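# Transfer the 96-well plate from bench spot B1 to nest N1

## Task

Relocate the 96-well plate from bench position B1 onto the raised nest N1. It must lie flat within the nest's locating features, with its A1 well (the clipped corner) at the nest corner labelled A1. Then release it and pull the gripper away.

## Robot and tools

Robot and frame: two arms, left_arm and right_arm, each ending in a two-finger gripper. Every pose uses a single scene frame. The origin is on the table surface midway between the arms, +z is up, +x reaches out over the table, and left_arm sits on the +y side. The arm names say nothing about which side of a camera image they appear on. Viewed from behind the arms, B1 is the bench spot on the left and N1 the raised nest on the right. The plate has one clipped corner, and well A1 is at that corner. A gripper's fingers extend along its own +z axis and close along its own y axis. end_effector_position is the point between the finger pads, roughly 1 cm short of the fingertips. Joint limits in rad, base to gripper: waist -2.880 to 2.880, shoulder 0.000 to 3.142, elbow 0.000 to 3.019, wrist pitch -1.693 to 1.571, wrist yaw -1.571 to 1.571, wrist roll -2.094 to 2.094.

The 16-number row: both move and execute_actions use a single row of 16 plain numbers, even when only one arm is meant to move. The first eight are left_arm's x, y, z, qw, qx, qy, qz, opening. The last eight are right_arm's, in the same order. x, y, z give an absolute gripper position in metres in the scene frame. qw, qx, qy, qz give an absolute orientation quaternion with w first. Opening is a number from -1 (closed) to +1 (fully open, 0.094 m). A target more than 0.6 m from an arm's last reported position, along any of its gripper's axes, gets the call refused, and then nothing is sent. To hold an orientation steady, repeat your own chosen quaternion every time, not the reported one, which drifts. To keep an arm still, resend the complete pose from the last result taken before it stopped, plus its intended opening.

execute_actions: takes "actions", a list that is empty or holds one item, and an optional "pictures" boolean. An empty list sends nothing and returns the state with camera pictures. An action item is {"rows": [...], "steps": n}. It has 1 to 15 rows and 7 to 15 steps (default 15). Each step lasts 1/30 s and uses one row, and the last row repeats when there are fewer rows than steps. A wait item is {"steps": n}, up to 300. It counts from the previous result, so your thinking time uses part of it. An action's result is captured 7 steps before it finishes. Those remaining steps run while you compose your reply, and the next action waits for them.

move: "target" is one 16-number row of absolute poses. "speed" is the top path speed in m/s, 0.002 to 0.5, default 0.25; rotation is capped at twice that number in rad/s. Each gripper follows a straight path, and the paths finish together after 0.5 to 10 s; past 10 s they stop short. Rotation takes the shorter direction. Paths do not avoid obstacles or the other arm. The opening is applied at the start. The move is over when motion settles, or 5 s after the paths end. Its "move:" line gives the ending (done, off_target, moving, held, fault) and any limits. limits=paced means the pose was clipped. limits=held means a check blocked some steps, and the arm may then jump faster than speed. Each gripper's remaining distance to its pose is also listed. Faster contact hits harder, and aiming beyond a contact surface presses harder.

wait: "seconds" from 0 to 10; nothing new is commanded. zoom_image: "camera" is one of cam_head_left (672x504), cam_head_right (672x504), cam_left_wrist (504x504) or cam_right_wrist (504x504). "region" is [x0, y0, x1, y1] in pixels from the top-left, no larger than 504 by 504. finished_scene: "scene" is the current scene number. Ending a reply without any tool call also ends the run.

Control behaviour: every step, the command is clipped to within 70 mm and 16 degrees of the measured pose. Position wins over orientation if both cannot be met. After an action, an arm only continues as far as its last clipped pose, so read the result and send the remainder. Moves often stop a centimetre or more short, usually too low. Commands of a few mm may do nothing. Reported hand positions can be wrong, more so at long reach.

Result lines: the state line gives each arm's position and quaternion. grip_measured is the finger opening on the command scale, and the last Joint positions value is the opening in metres. Each gripper's readings carry a fixed error of up to about 1 mm. To grip firmly, command about 0.03 below grip_measured; a smaller margin grips more lightly. Pad force tops out near 50 to 62 N. "pose unreachable" names an arm whose command the clearance check altered or blocked. HELD marks steps not fully sent. A "Hand target" line, shown only when nothing is kept back, is the pose the controller is steering toward. FAULT lines report stops. MOTOR HOT warns from 85 °C; at 100 °C an OVER-TEMPERATURE FAULT drops that arm and its load, so do not hold the plate longer than needed.

Avoid: plate drops beyond a few millimetres (a small settle is fine), knocking anything off the table, arms striking or pushing each other, slams and hard pushes. Loose objects may occasionally be nudged by outside disturbances, so check the plate before grasping and after placing it.

Each tool is called after "Emit:" by a JSON object that holds its "method" and its "body".

## Session

Emit:
{"method": "execute_actions", "body": {"actions": []}}

Scene clock: 0.00 s of 13200.00 s.
left_arm: end_effector_position=(+0.3471, +0.7080, +0.1351) grip_measured=+1.000 end_effector_quat_wxyz=(-0.093, +0.583, -0.657, +0.470) | right_arm: end_effector_position=(+0.2902, -0.0770, +0.1693) grip_measured=+1.000 end_effector_quat_wxyz=(+0.093, -0.449, +0.672, +0.581)
Joint positions: left_arm=[ 1.083  1.902  1.453 -1.295  0.989 -0.324  0.094] | right_arm=[ 0.411  1.458  0.848 -1.024 -1.258 -0.814  0.094]
Joint velocities: left_arm=[-0.015 -0.005  0.002  0.007 -0.022 -0.066  0.   ] | right_arm=[-0.005 -0.015  0.012  0.012 -0.095 -0.007  0.   ]
Motor temperatures (°C, as the motors report them): left_arm=[23 23 24 23 24 23] | right_arm=[25 22 24 26 23 23]
Hand target (left_arm): +0.350, +0.713, +0.136; +0.097, -0.581, +0.658, -0.468
Hand target (right_arm): +0.298, -0.074, +0.178; +0.105, -0.456, +0.667, +0.579

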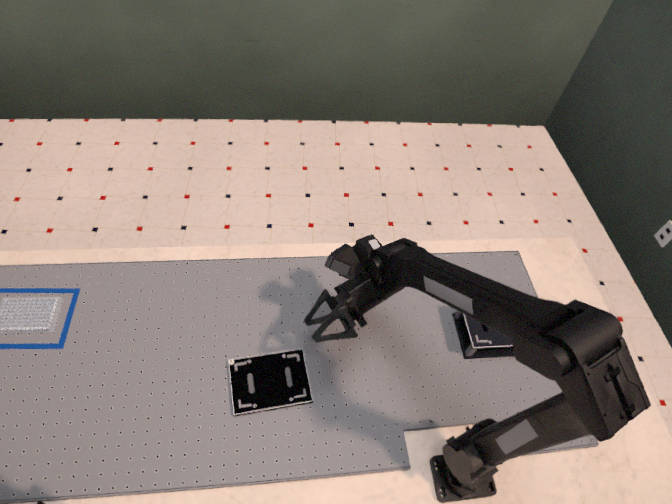

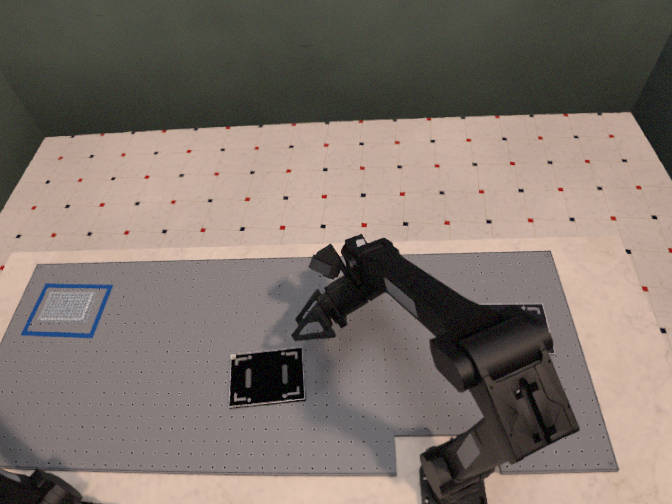

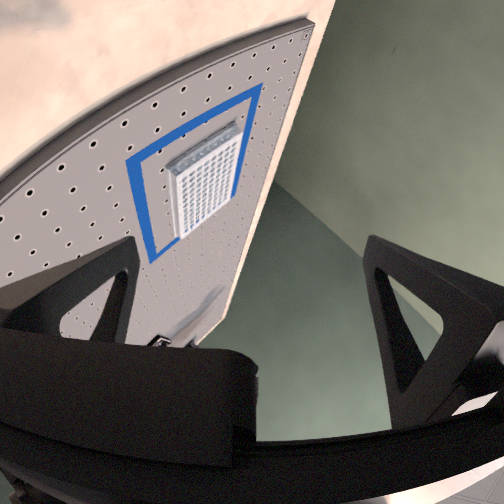

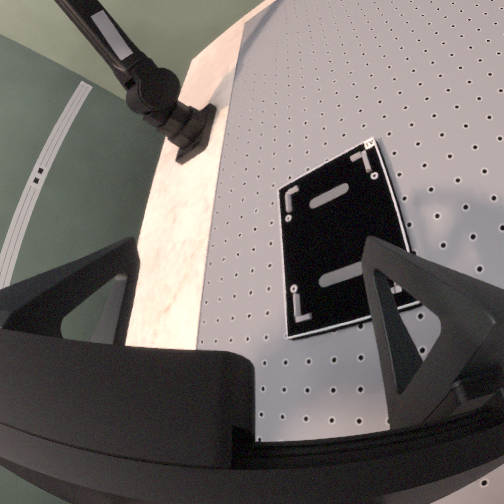

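Emit:
{"method": "move", "body": {"target": [0.39,0.53,0.16,0,0,1,0,1,0.31,-0.5,0.24,0,0,1,0,1], "speed": 0.35}}

Emit:
{"method": "zoom_image", "body": {"camera": "cam_left_wrist", "region": [100, 0, 400, 250]}}

Scene clock: 3.13 s of 13200.00 s.
left_arm: end_effector_position=(+0.3885, +0.5316, +0.1648) grip_measured=+1.000 end_effector_quat_wxyz=(-0.007, -0.001, +1.000, -0.003) | right_arm: end_effector_position=(+0.2959, -0.4829, +0.2137) grip_measured=+1.000 end_effector_quat_wxyz=(-0.025, -0.010, +0.999, +0.021)
Joint positions: left_arm=[ 0.484  1.627  1.378 -1.337  0.001  0.433  0.094] | right_arm=[-0.423  1.137  1.022 -1.52  -0.018 -0.445  0.094]
Joint velocities: left_arm=[-0.005  0.005  0.007  0.002 -0.022 -0.007  0.   ] | right_arm=[-0.015 -0.015  0.007 -0.007  0.007  0.037  0.   ]
Motor temperatures (°C, as the motors report them): left_arm=[23 24 25 23 24 23] | right_arm=[25 22 25 26 23 23]
Hand target (left_arm): +0.388, +0.533, +0.162; -0.004, +0.003, +1.000, -0.001
Hand target (right_arm): +0.314, -0.492, +0.237; +0.006, -0.000, +1.000, +0.006
Off the commanded pose (left_arm): 0.005 m, 1 deg.
Off the commanded pose (right_arm): 0.034 m, 4 deg.
Kept back: nothing.
move: off_target (right_arm)

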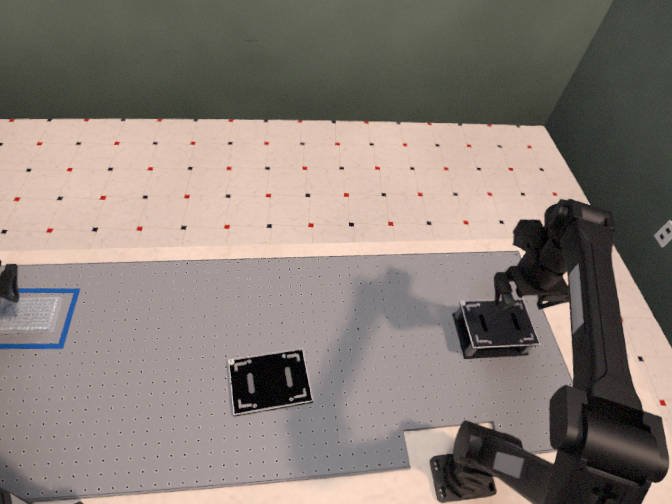

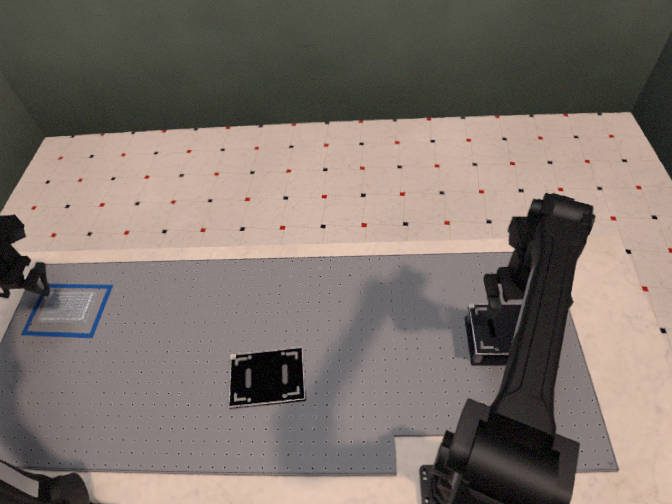

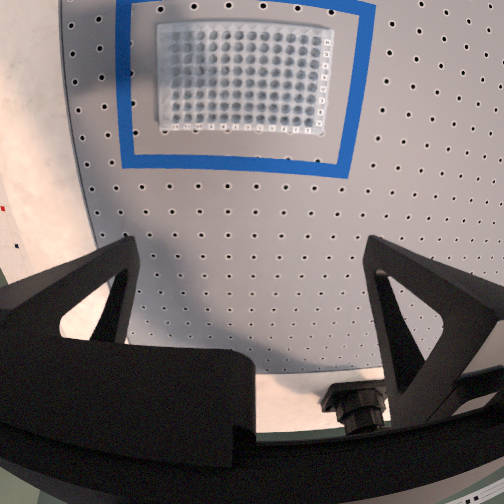

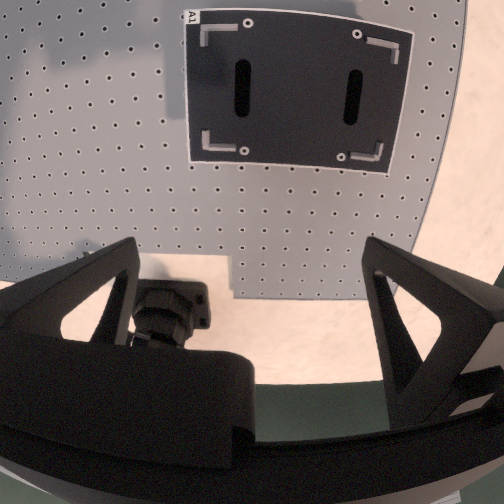

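Region (100, 0, 400, 250) of cam_left_wrist's 504x504 image, scaled by 1.680, with more detail than that image has.

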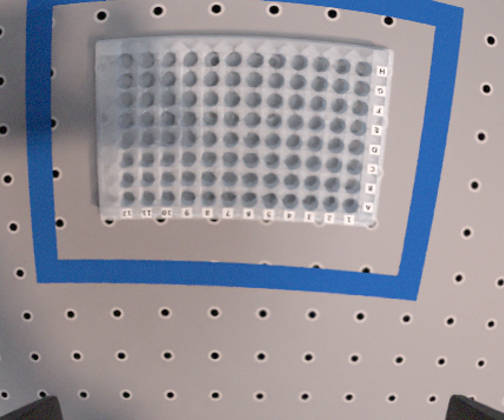

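Emit:
{"method": "move", "body": {"target": [0.44,0.533,0.045,0,-0.688,0.725,0,1,0.3,-0.38,0.2,0,0.462,0.887,0,1], "speed": 0.4}}

Scene clock: 6.60 s of 13200.00 s.
left_arm: end_effector_position=(+0.4374, +0.5356, +0.0574) grip_measured=+1.000 end_effector_quat_wxyz=(-0.005, +0.688, -0.726, +0.003) | right_arm: end_effector_position=(+0.2968, -0.3833, +0.2002) grip_measured=+1.000 end_effector_quat_wxyz=(-0.011, +0.457, +0.890, -0.005)
Joint positions: left_arm=[ 0.452  1.824  1.343 -1.079  0.002 -1.113  0.094] | right_arm=[-0.059  1.049  0.926 -1.473  0.001  0.888  0.094]
Joint velocities: left_arm=[-0.015 -0.015 -0.012  0.007 -0.007 -0.022  0.   ] | right_arm=[-0.015 -0.005 -0.012  0.002  0.007 -0.007  0.   ]
Motor temperatures (°C, as the motors report them): left_arm=[23 24 25 23 24 23] | right_arm=[25 22 25 26 23 23]
Hand target (left_arm): +0.438, +0.532, +0.046; -0.001, +0.688, -0.725, -0.000
Hand target (right_arm): +0.298, -0.382, +0.200; -0.002, +0.462, +0.887, -0.003
Off the commanded pose (left_arm): 0.013 m, 1 deg.
Off the commanded pose (right_arm): 0.005 m, 2 deg.
Kept back: nothing.
move: off_target (left_arm)

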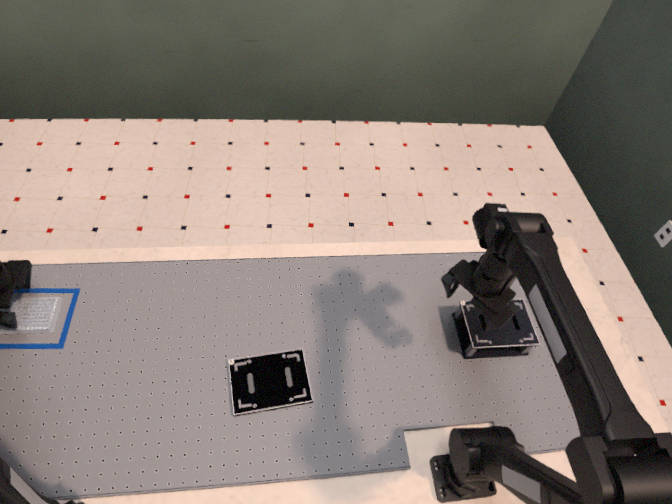

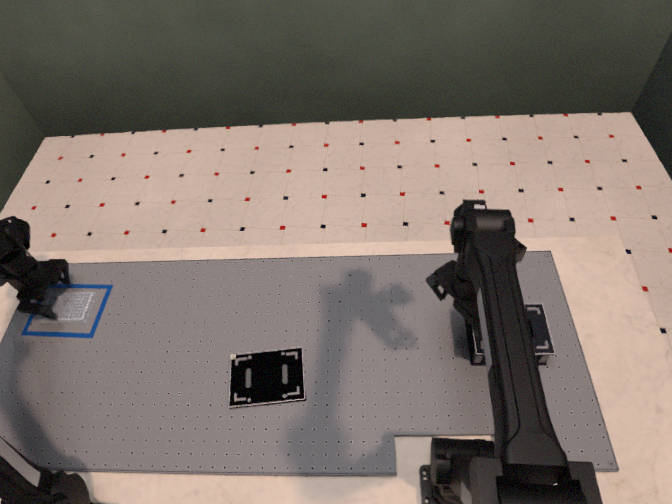

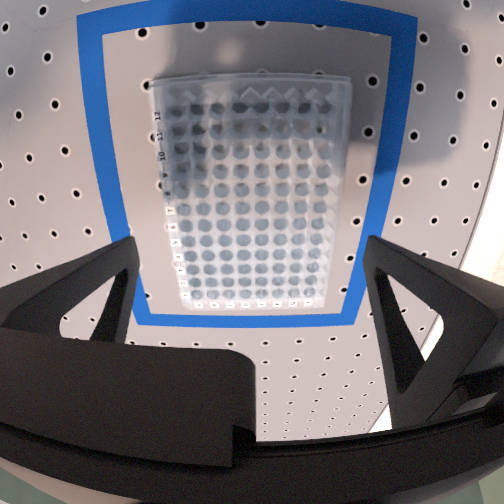

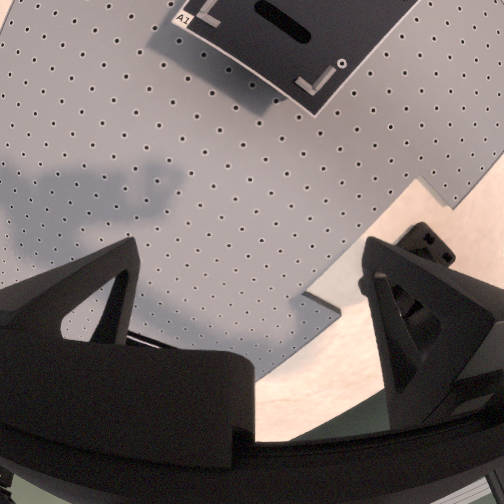

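Emit:
{"method": "move", "body": {"target": [0.436,0.532,0.002,0,-0.694,0.72,0,1,0.3,-0.38,0.2,0,0.462,0.887,0,1], "speed": 0.05}}

Scene clock: 8.27 s of 13200.00 s.
left_arm: end_effector_position=(+0.4363, +0.5352, +0.0183) grip_measured=+1.000 end_effector_quat_wxyz=(-0.007, +0.693, -0.721, +0.004) | right_arm: end_effector_position=(+0.2980, -0.3821, +0.2002) grip_measured=+1.000 end_effector_quat_wxyz=(-0.009, +0.458, +0.889, -0.005)
Joint positions: left_arm=[ 0.452  1.87   1.294 -0.978  0.002 -1.129  0.094] | right_arm=[-0.054  1.049  0.926 -1.468  0.001  0.896  0.094]
Joint velocities: left_arm=[-0.005  0.005 -0.017 -0.007 -0.022 -0.037  0.   ] | right_arm=[-0.005 -0.005 -0.012  0.002 -0.037  0.022  0.   ]
Motor temperatures (°C, as the motors report them): left_arm=[23 24 25 23 24 23] | right_arm=[25 22 25 26 23 23]
Hand target (left_arm): +0.435, +0.532, +0.003; +0.000, +0.694, -0.720, -0.000
Hand target (right_arm): +0.300, -0.380, +0.200; -0.000, +0.462, +0.887, +0.000
Off the commanded pose (left_arm): 0.017 m, 1 deg.
Off the commanded pose (right_arm): 0.003 m, 1 deg.
Kept back: nothing.
move: off_target (left_arm)

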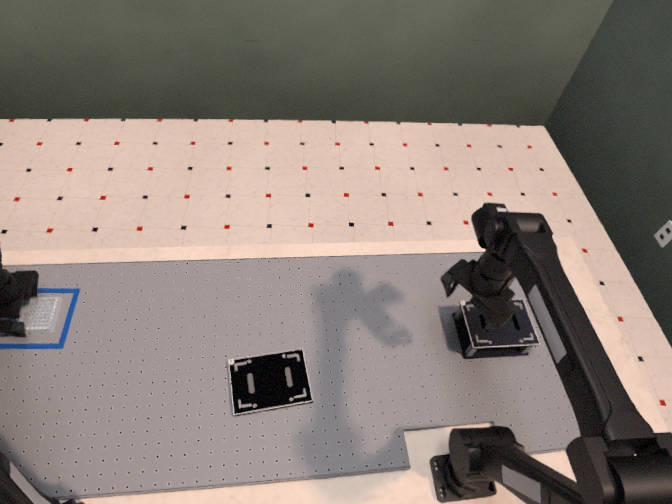

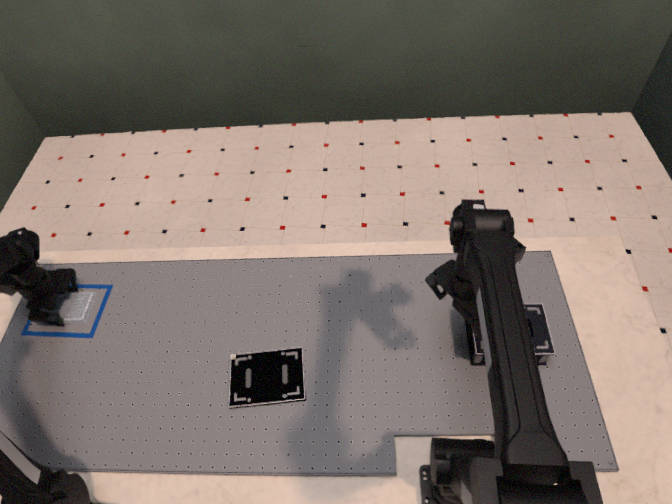

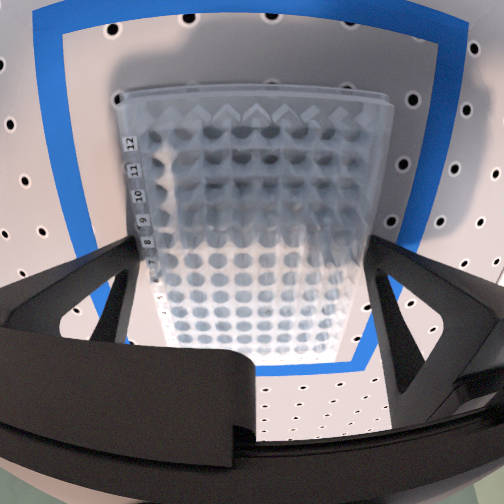

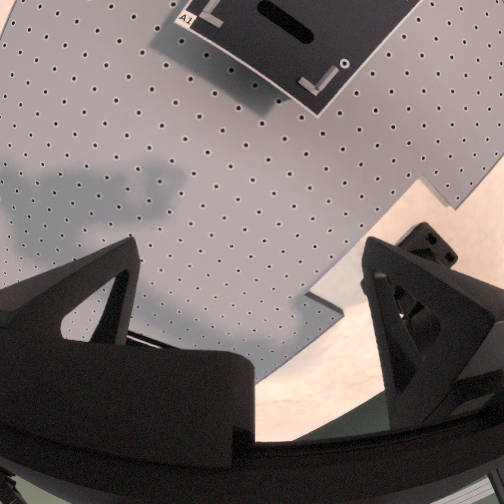

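Emit:
{"method": "move", "body": {"target": [0.436,0.532,0.002,0,-0.694,0.72,0,0.71,0.3,-0.38,0.2,0,0.462,0.887,0,1]}}

Emit:
{"method": "move", "body": {"target": [0.44,0.525,0.065,0,-0.694,0.72,0,0.71,0.3,-0.38,0.2,0,0.462,0.887,0,1], "speed": 0.15}}

Scene clock: 13.73 s of 13200.00 s.
left_arm: end_effector_position=(+0.4363, +0.5352, +0.0183) grip_measured=+0.760 end_effector_quat_wxyz=(-0.007, +0.693, -0.721, +0.004) | right_arm: end_effector_position=(+0.2980, -0.3821, +0.2002) grip_measured=+1.000 end_effector_quat_wxyz=(-0.009, +0.458, +0.889, -0.005)
Joint positions: left_arm=[ 0.452  1.87   1.294 -0.978  0.002 -1.129  0.083] | right_arm=[-0.054  1.049  0.926 -1.468  0.001  0.897  0.094]
Joint velocities: left_arm=[ 0.005 -0.005 -0.012  0.002  0.022  0.007 -0.001] | right_arm=[-0.005  0.005  0.002 -0.002 -0.022 -0.007  0.   ]
Motor temperatures (°C, as the motors report them): left_arm=[23 24 25 23 24 23] | right_arm=[25 22 25 26 23 23]
Hand target (left_arm): +0.435, +0.532, +0.002; +0.000, +0.694, -0.720, +0.000
Hand target (right_arm): +0.300, -0.380, +0.200; -0.000, +0.462, +0.887, +0.000
Off the commanded pose (left_arm): 0.017 m, 1 deg.
Off the commanded pose (right_arm): 0.003 m, 1 deg.
Kept back: nothing.
After step 90, 1.77 s passed at rest.
move: off_target (left_arm)

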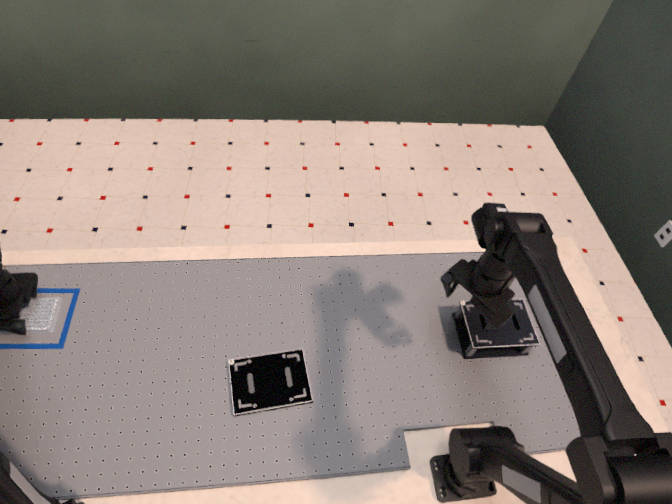

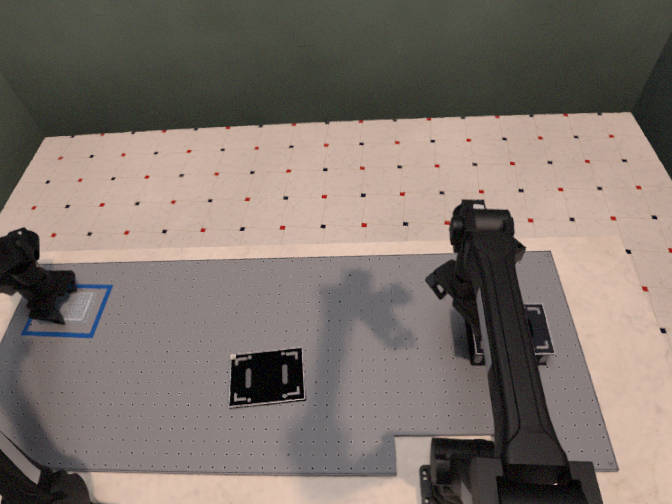

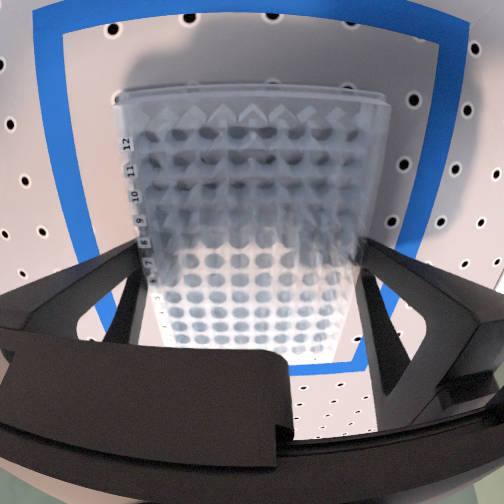

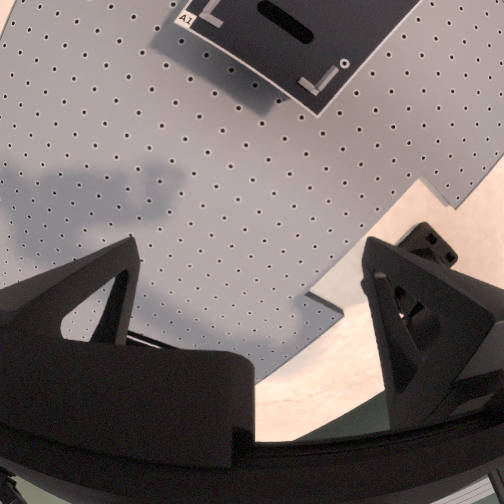

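Scene clock: 14.60 s of 13200.00 s.
left_arm: end_effector_position=(+0.4261, +0.5224, +0.0512) grip_measured=+0.760 end_effector_quat_wxyz=(+0.011, +0.693, -0.721, -0.004) | right_arm: end_effector_position=(+0.2980, -0.3821, +0.2002) grip_measured=+1.000 end_effector_quat_wxyz=(-0.009, +0.459, +0.889, -0.005)
Joint positions: left_arm=[ 0.437  1.816  1.312 -1.091  0.002 -1.144  0.083] | right_arm=[-0.054  1.049  0.926 -1.468  0.001  0.897  0.094]
Joint velocities: left_arm=[ 0.005 -0.005  0.002  0.007 -0.037  0.022  0.   ] | right_arm=[-0.024 -0.005  0.007  0.017 -0.022  0.007  0.   ]
Motor temperatures (°C, as the motors report them): left_arm=[23 24 26 23 24 23] | right_arm=[25 22 25 26 23 23]
Hand target (left_arm): +0.440, +0.525, +0.065; -0.001, +0.694, -0.720, +0.000
Hand target (right_arm): +0.300, -0.380, +0.200; -0.000, +0.462, +0.887, +0.000
Off the commanded pose (left_arm): 0.020 m, 1 deg.
Off the commanded pose (right_arm): 0.003 m, 1 deg.
Kept back: nothing.
move: off_target (left_arm)

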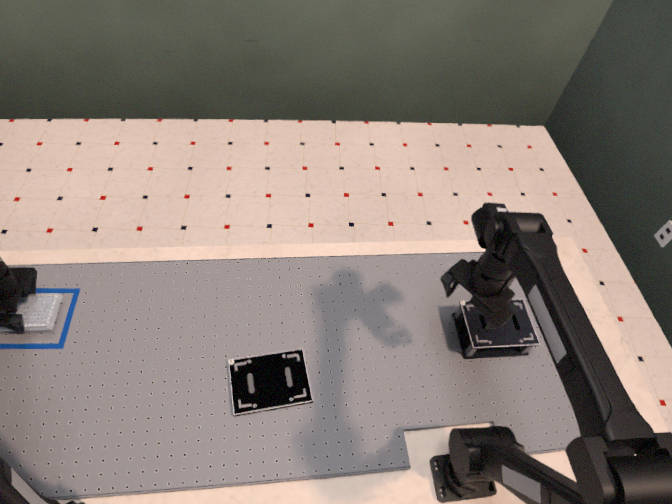

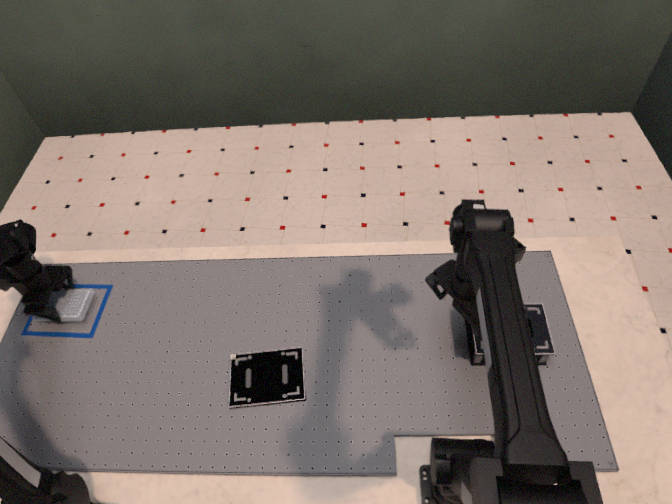

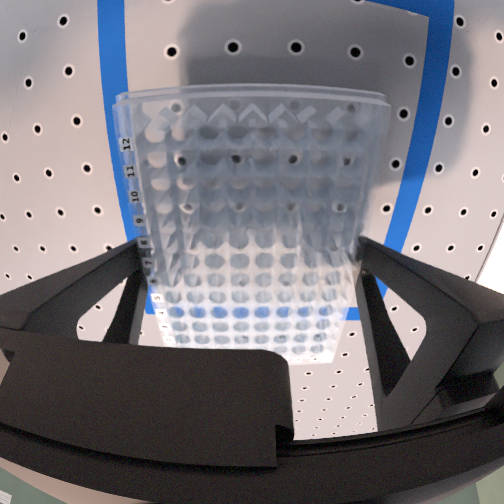

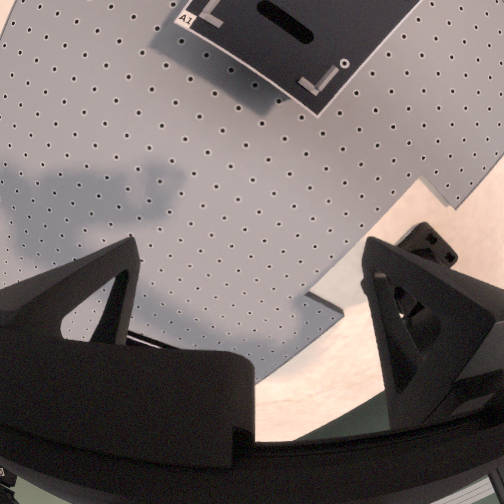

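Emit:
{"method": "move", "body": {"target": [0.425,-0.025,0.06,0,0.462,0.887,0,0.71,0.3,-0.38,0.2,0,0.462,0.887,0,1], "speed": 0.4}}

Emit:
{"method": "move", "body": {"target": [0.417,-0.025,0.0,0,0.462,0.887,0,0.71,0.3,-0.38,0.2,0,0.462,0.887,0,1], "speed": 0.045}}

Scene clock: 18.70 s of 13200.00 s.
left_arm: end_effector_position=(+0.4096, -0.0138, +0.0535) grip_measured=+0.760 end_effector_quat_wxyz=(-0.002, +0.459, +0.888, +0.007) | right_arm: end_effector_position=(+0.2980, -0.3821, +0.2002) grip_measured=+1.000 end_effector_quat_wxyz=(-0.009, +0.459, +0.889, -0.005)
Joint positions: left_arm=[-0.604  1.948  1.52  -1.15  -0.013  0.301  0.083] | right_arm=[-0.054  1.049  0.926 -1.468  0.001  0.897  0.094]
Joint velocities: left_arm=[-0.015 -0.015  0.012 -0.002 -0.051  0.022  0.   ] | right_arm=[-0.005 -0.015  0.007 -0.017 -0.007  0.125  0.   ]
Motor temperatures (°C, as the motors report them): left_arm=[23 24 26 23 24 23] | right_arm=[25 22 26 26 23 23]
Hand target (left_arm): +0.423, -0.021, +0.059; +0.004, +0.462, +0.887, +0.007
Hand target (right_arm): +0.300, -0.380, +0.200; -0.000, +0.462, +0.887, +0.000
Off the commanded pose (left_arm): 0.020 m, 1 deg.
Off the commanded pose (right_arm): 0.003 m, 1 deg.
Kept back: nothing.
move: off_target (left_arm)

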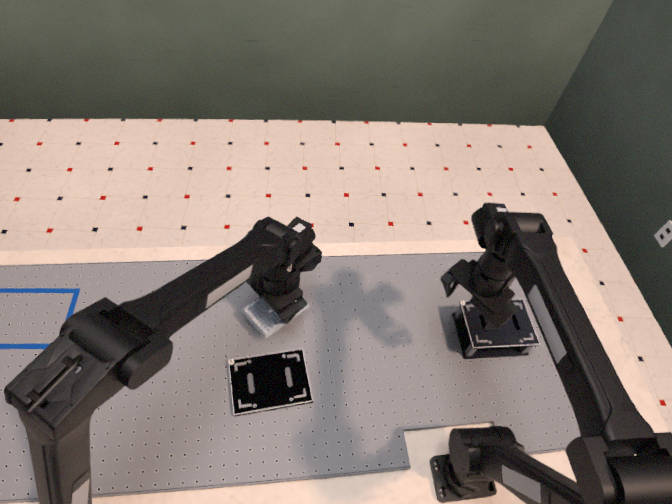

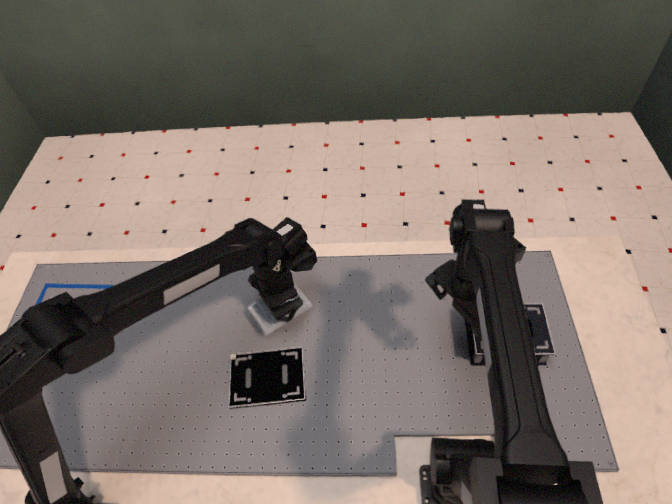

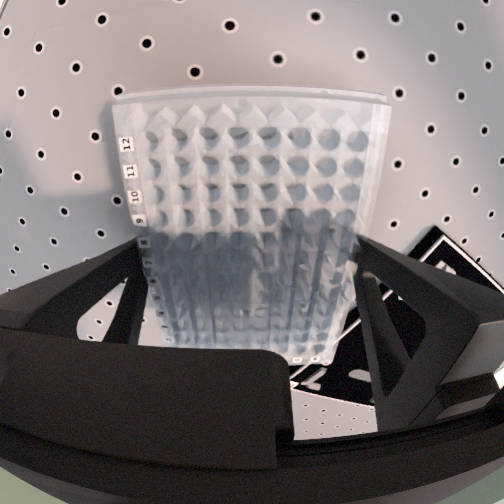

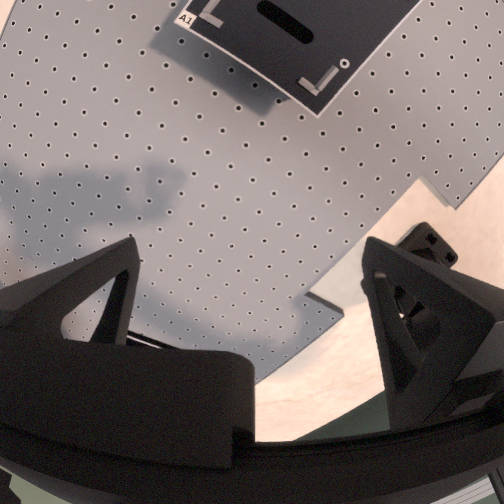

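Scene clock: 20.17 s of 13200.00 s.
left_arm: end_effector_position=(+0.4187, -0.0232, +0.0190) grip_measured=+0.760 end_effector_quat_wxyz=(+0.008, +0.459, +0.888, -0.000) | right_arm: end_effector_position=(+0.2980, -0.3821, +0.2002) grip_measured=+1.000 end_effector_quat_wxyz=(-0.009, +0.459, +0.889, -0.005)
Joint positions: left_arm=[-0.604  2.006  1.514 -1.064 -0.002  0.301  0.083] | right_arm=[-0.054  1.049  0.926 -1.468  0.001  0.897  0.094]
Joint velocities: left_arm=[-0.015 -0.015 -0.002 -0.002  0.051 -0.022  0.001] | right_arm=[ 0.005 -0.005  0.007 -0.007 -0.125 -0.051  0.   ]
Motor temperatures (°C, as the motors report them): left_arm=[23 24 26 23 24 23] | right_arm=[25 22 26 26 23 23]
Hand target (left_arm): +0.416, -0.024, +0.001; +0.000, +0.462, +0.887, +0.000
Hand target (right_arm): +0.300, -0.380, +0.200; -0.000, +0.462, +0.887, +0.000
Off the commanded pose (left_arm): 0.019 m, 1 deg.
Off the commanded pose (right_arm): 0.003 m, 1 deg.
Kept back: nothing.
move: off_target (left_arm)

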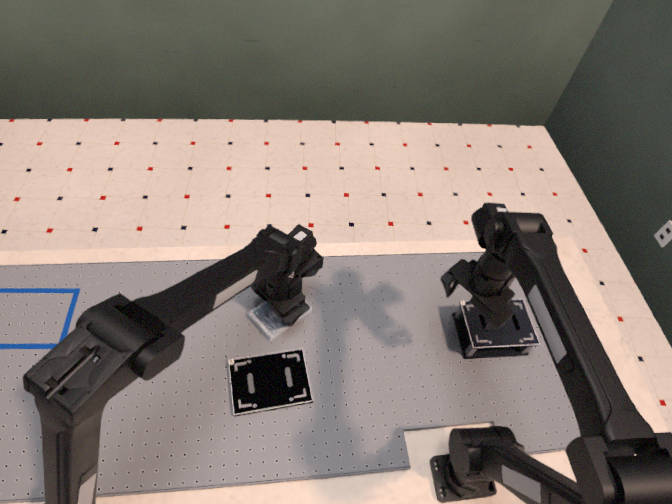

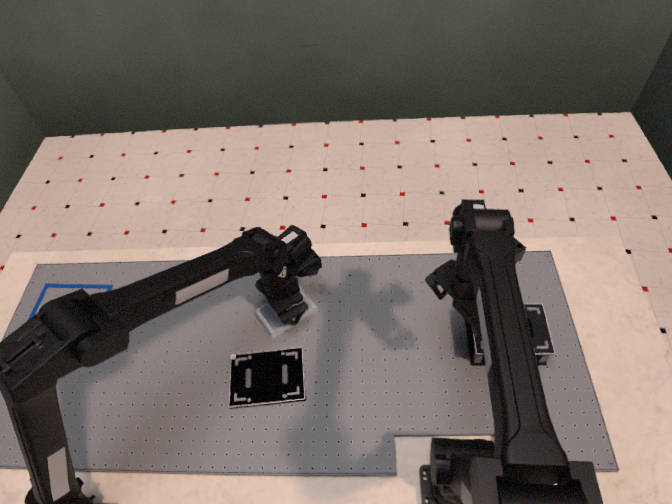

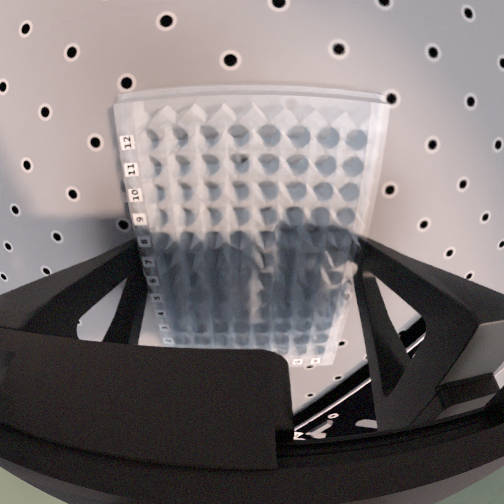

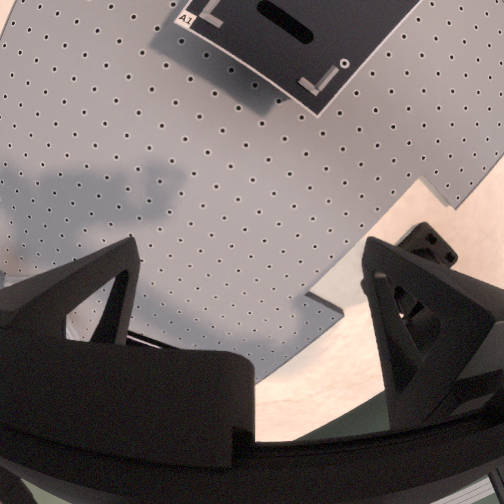

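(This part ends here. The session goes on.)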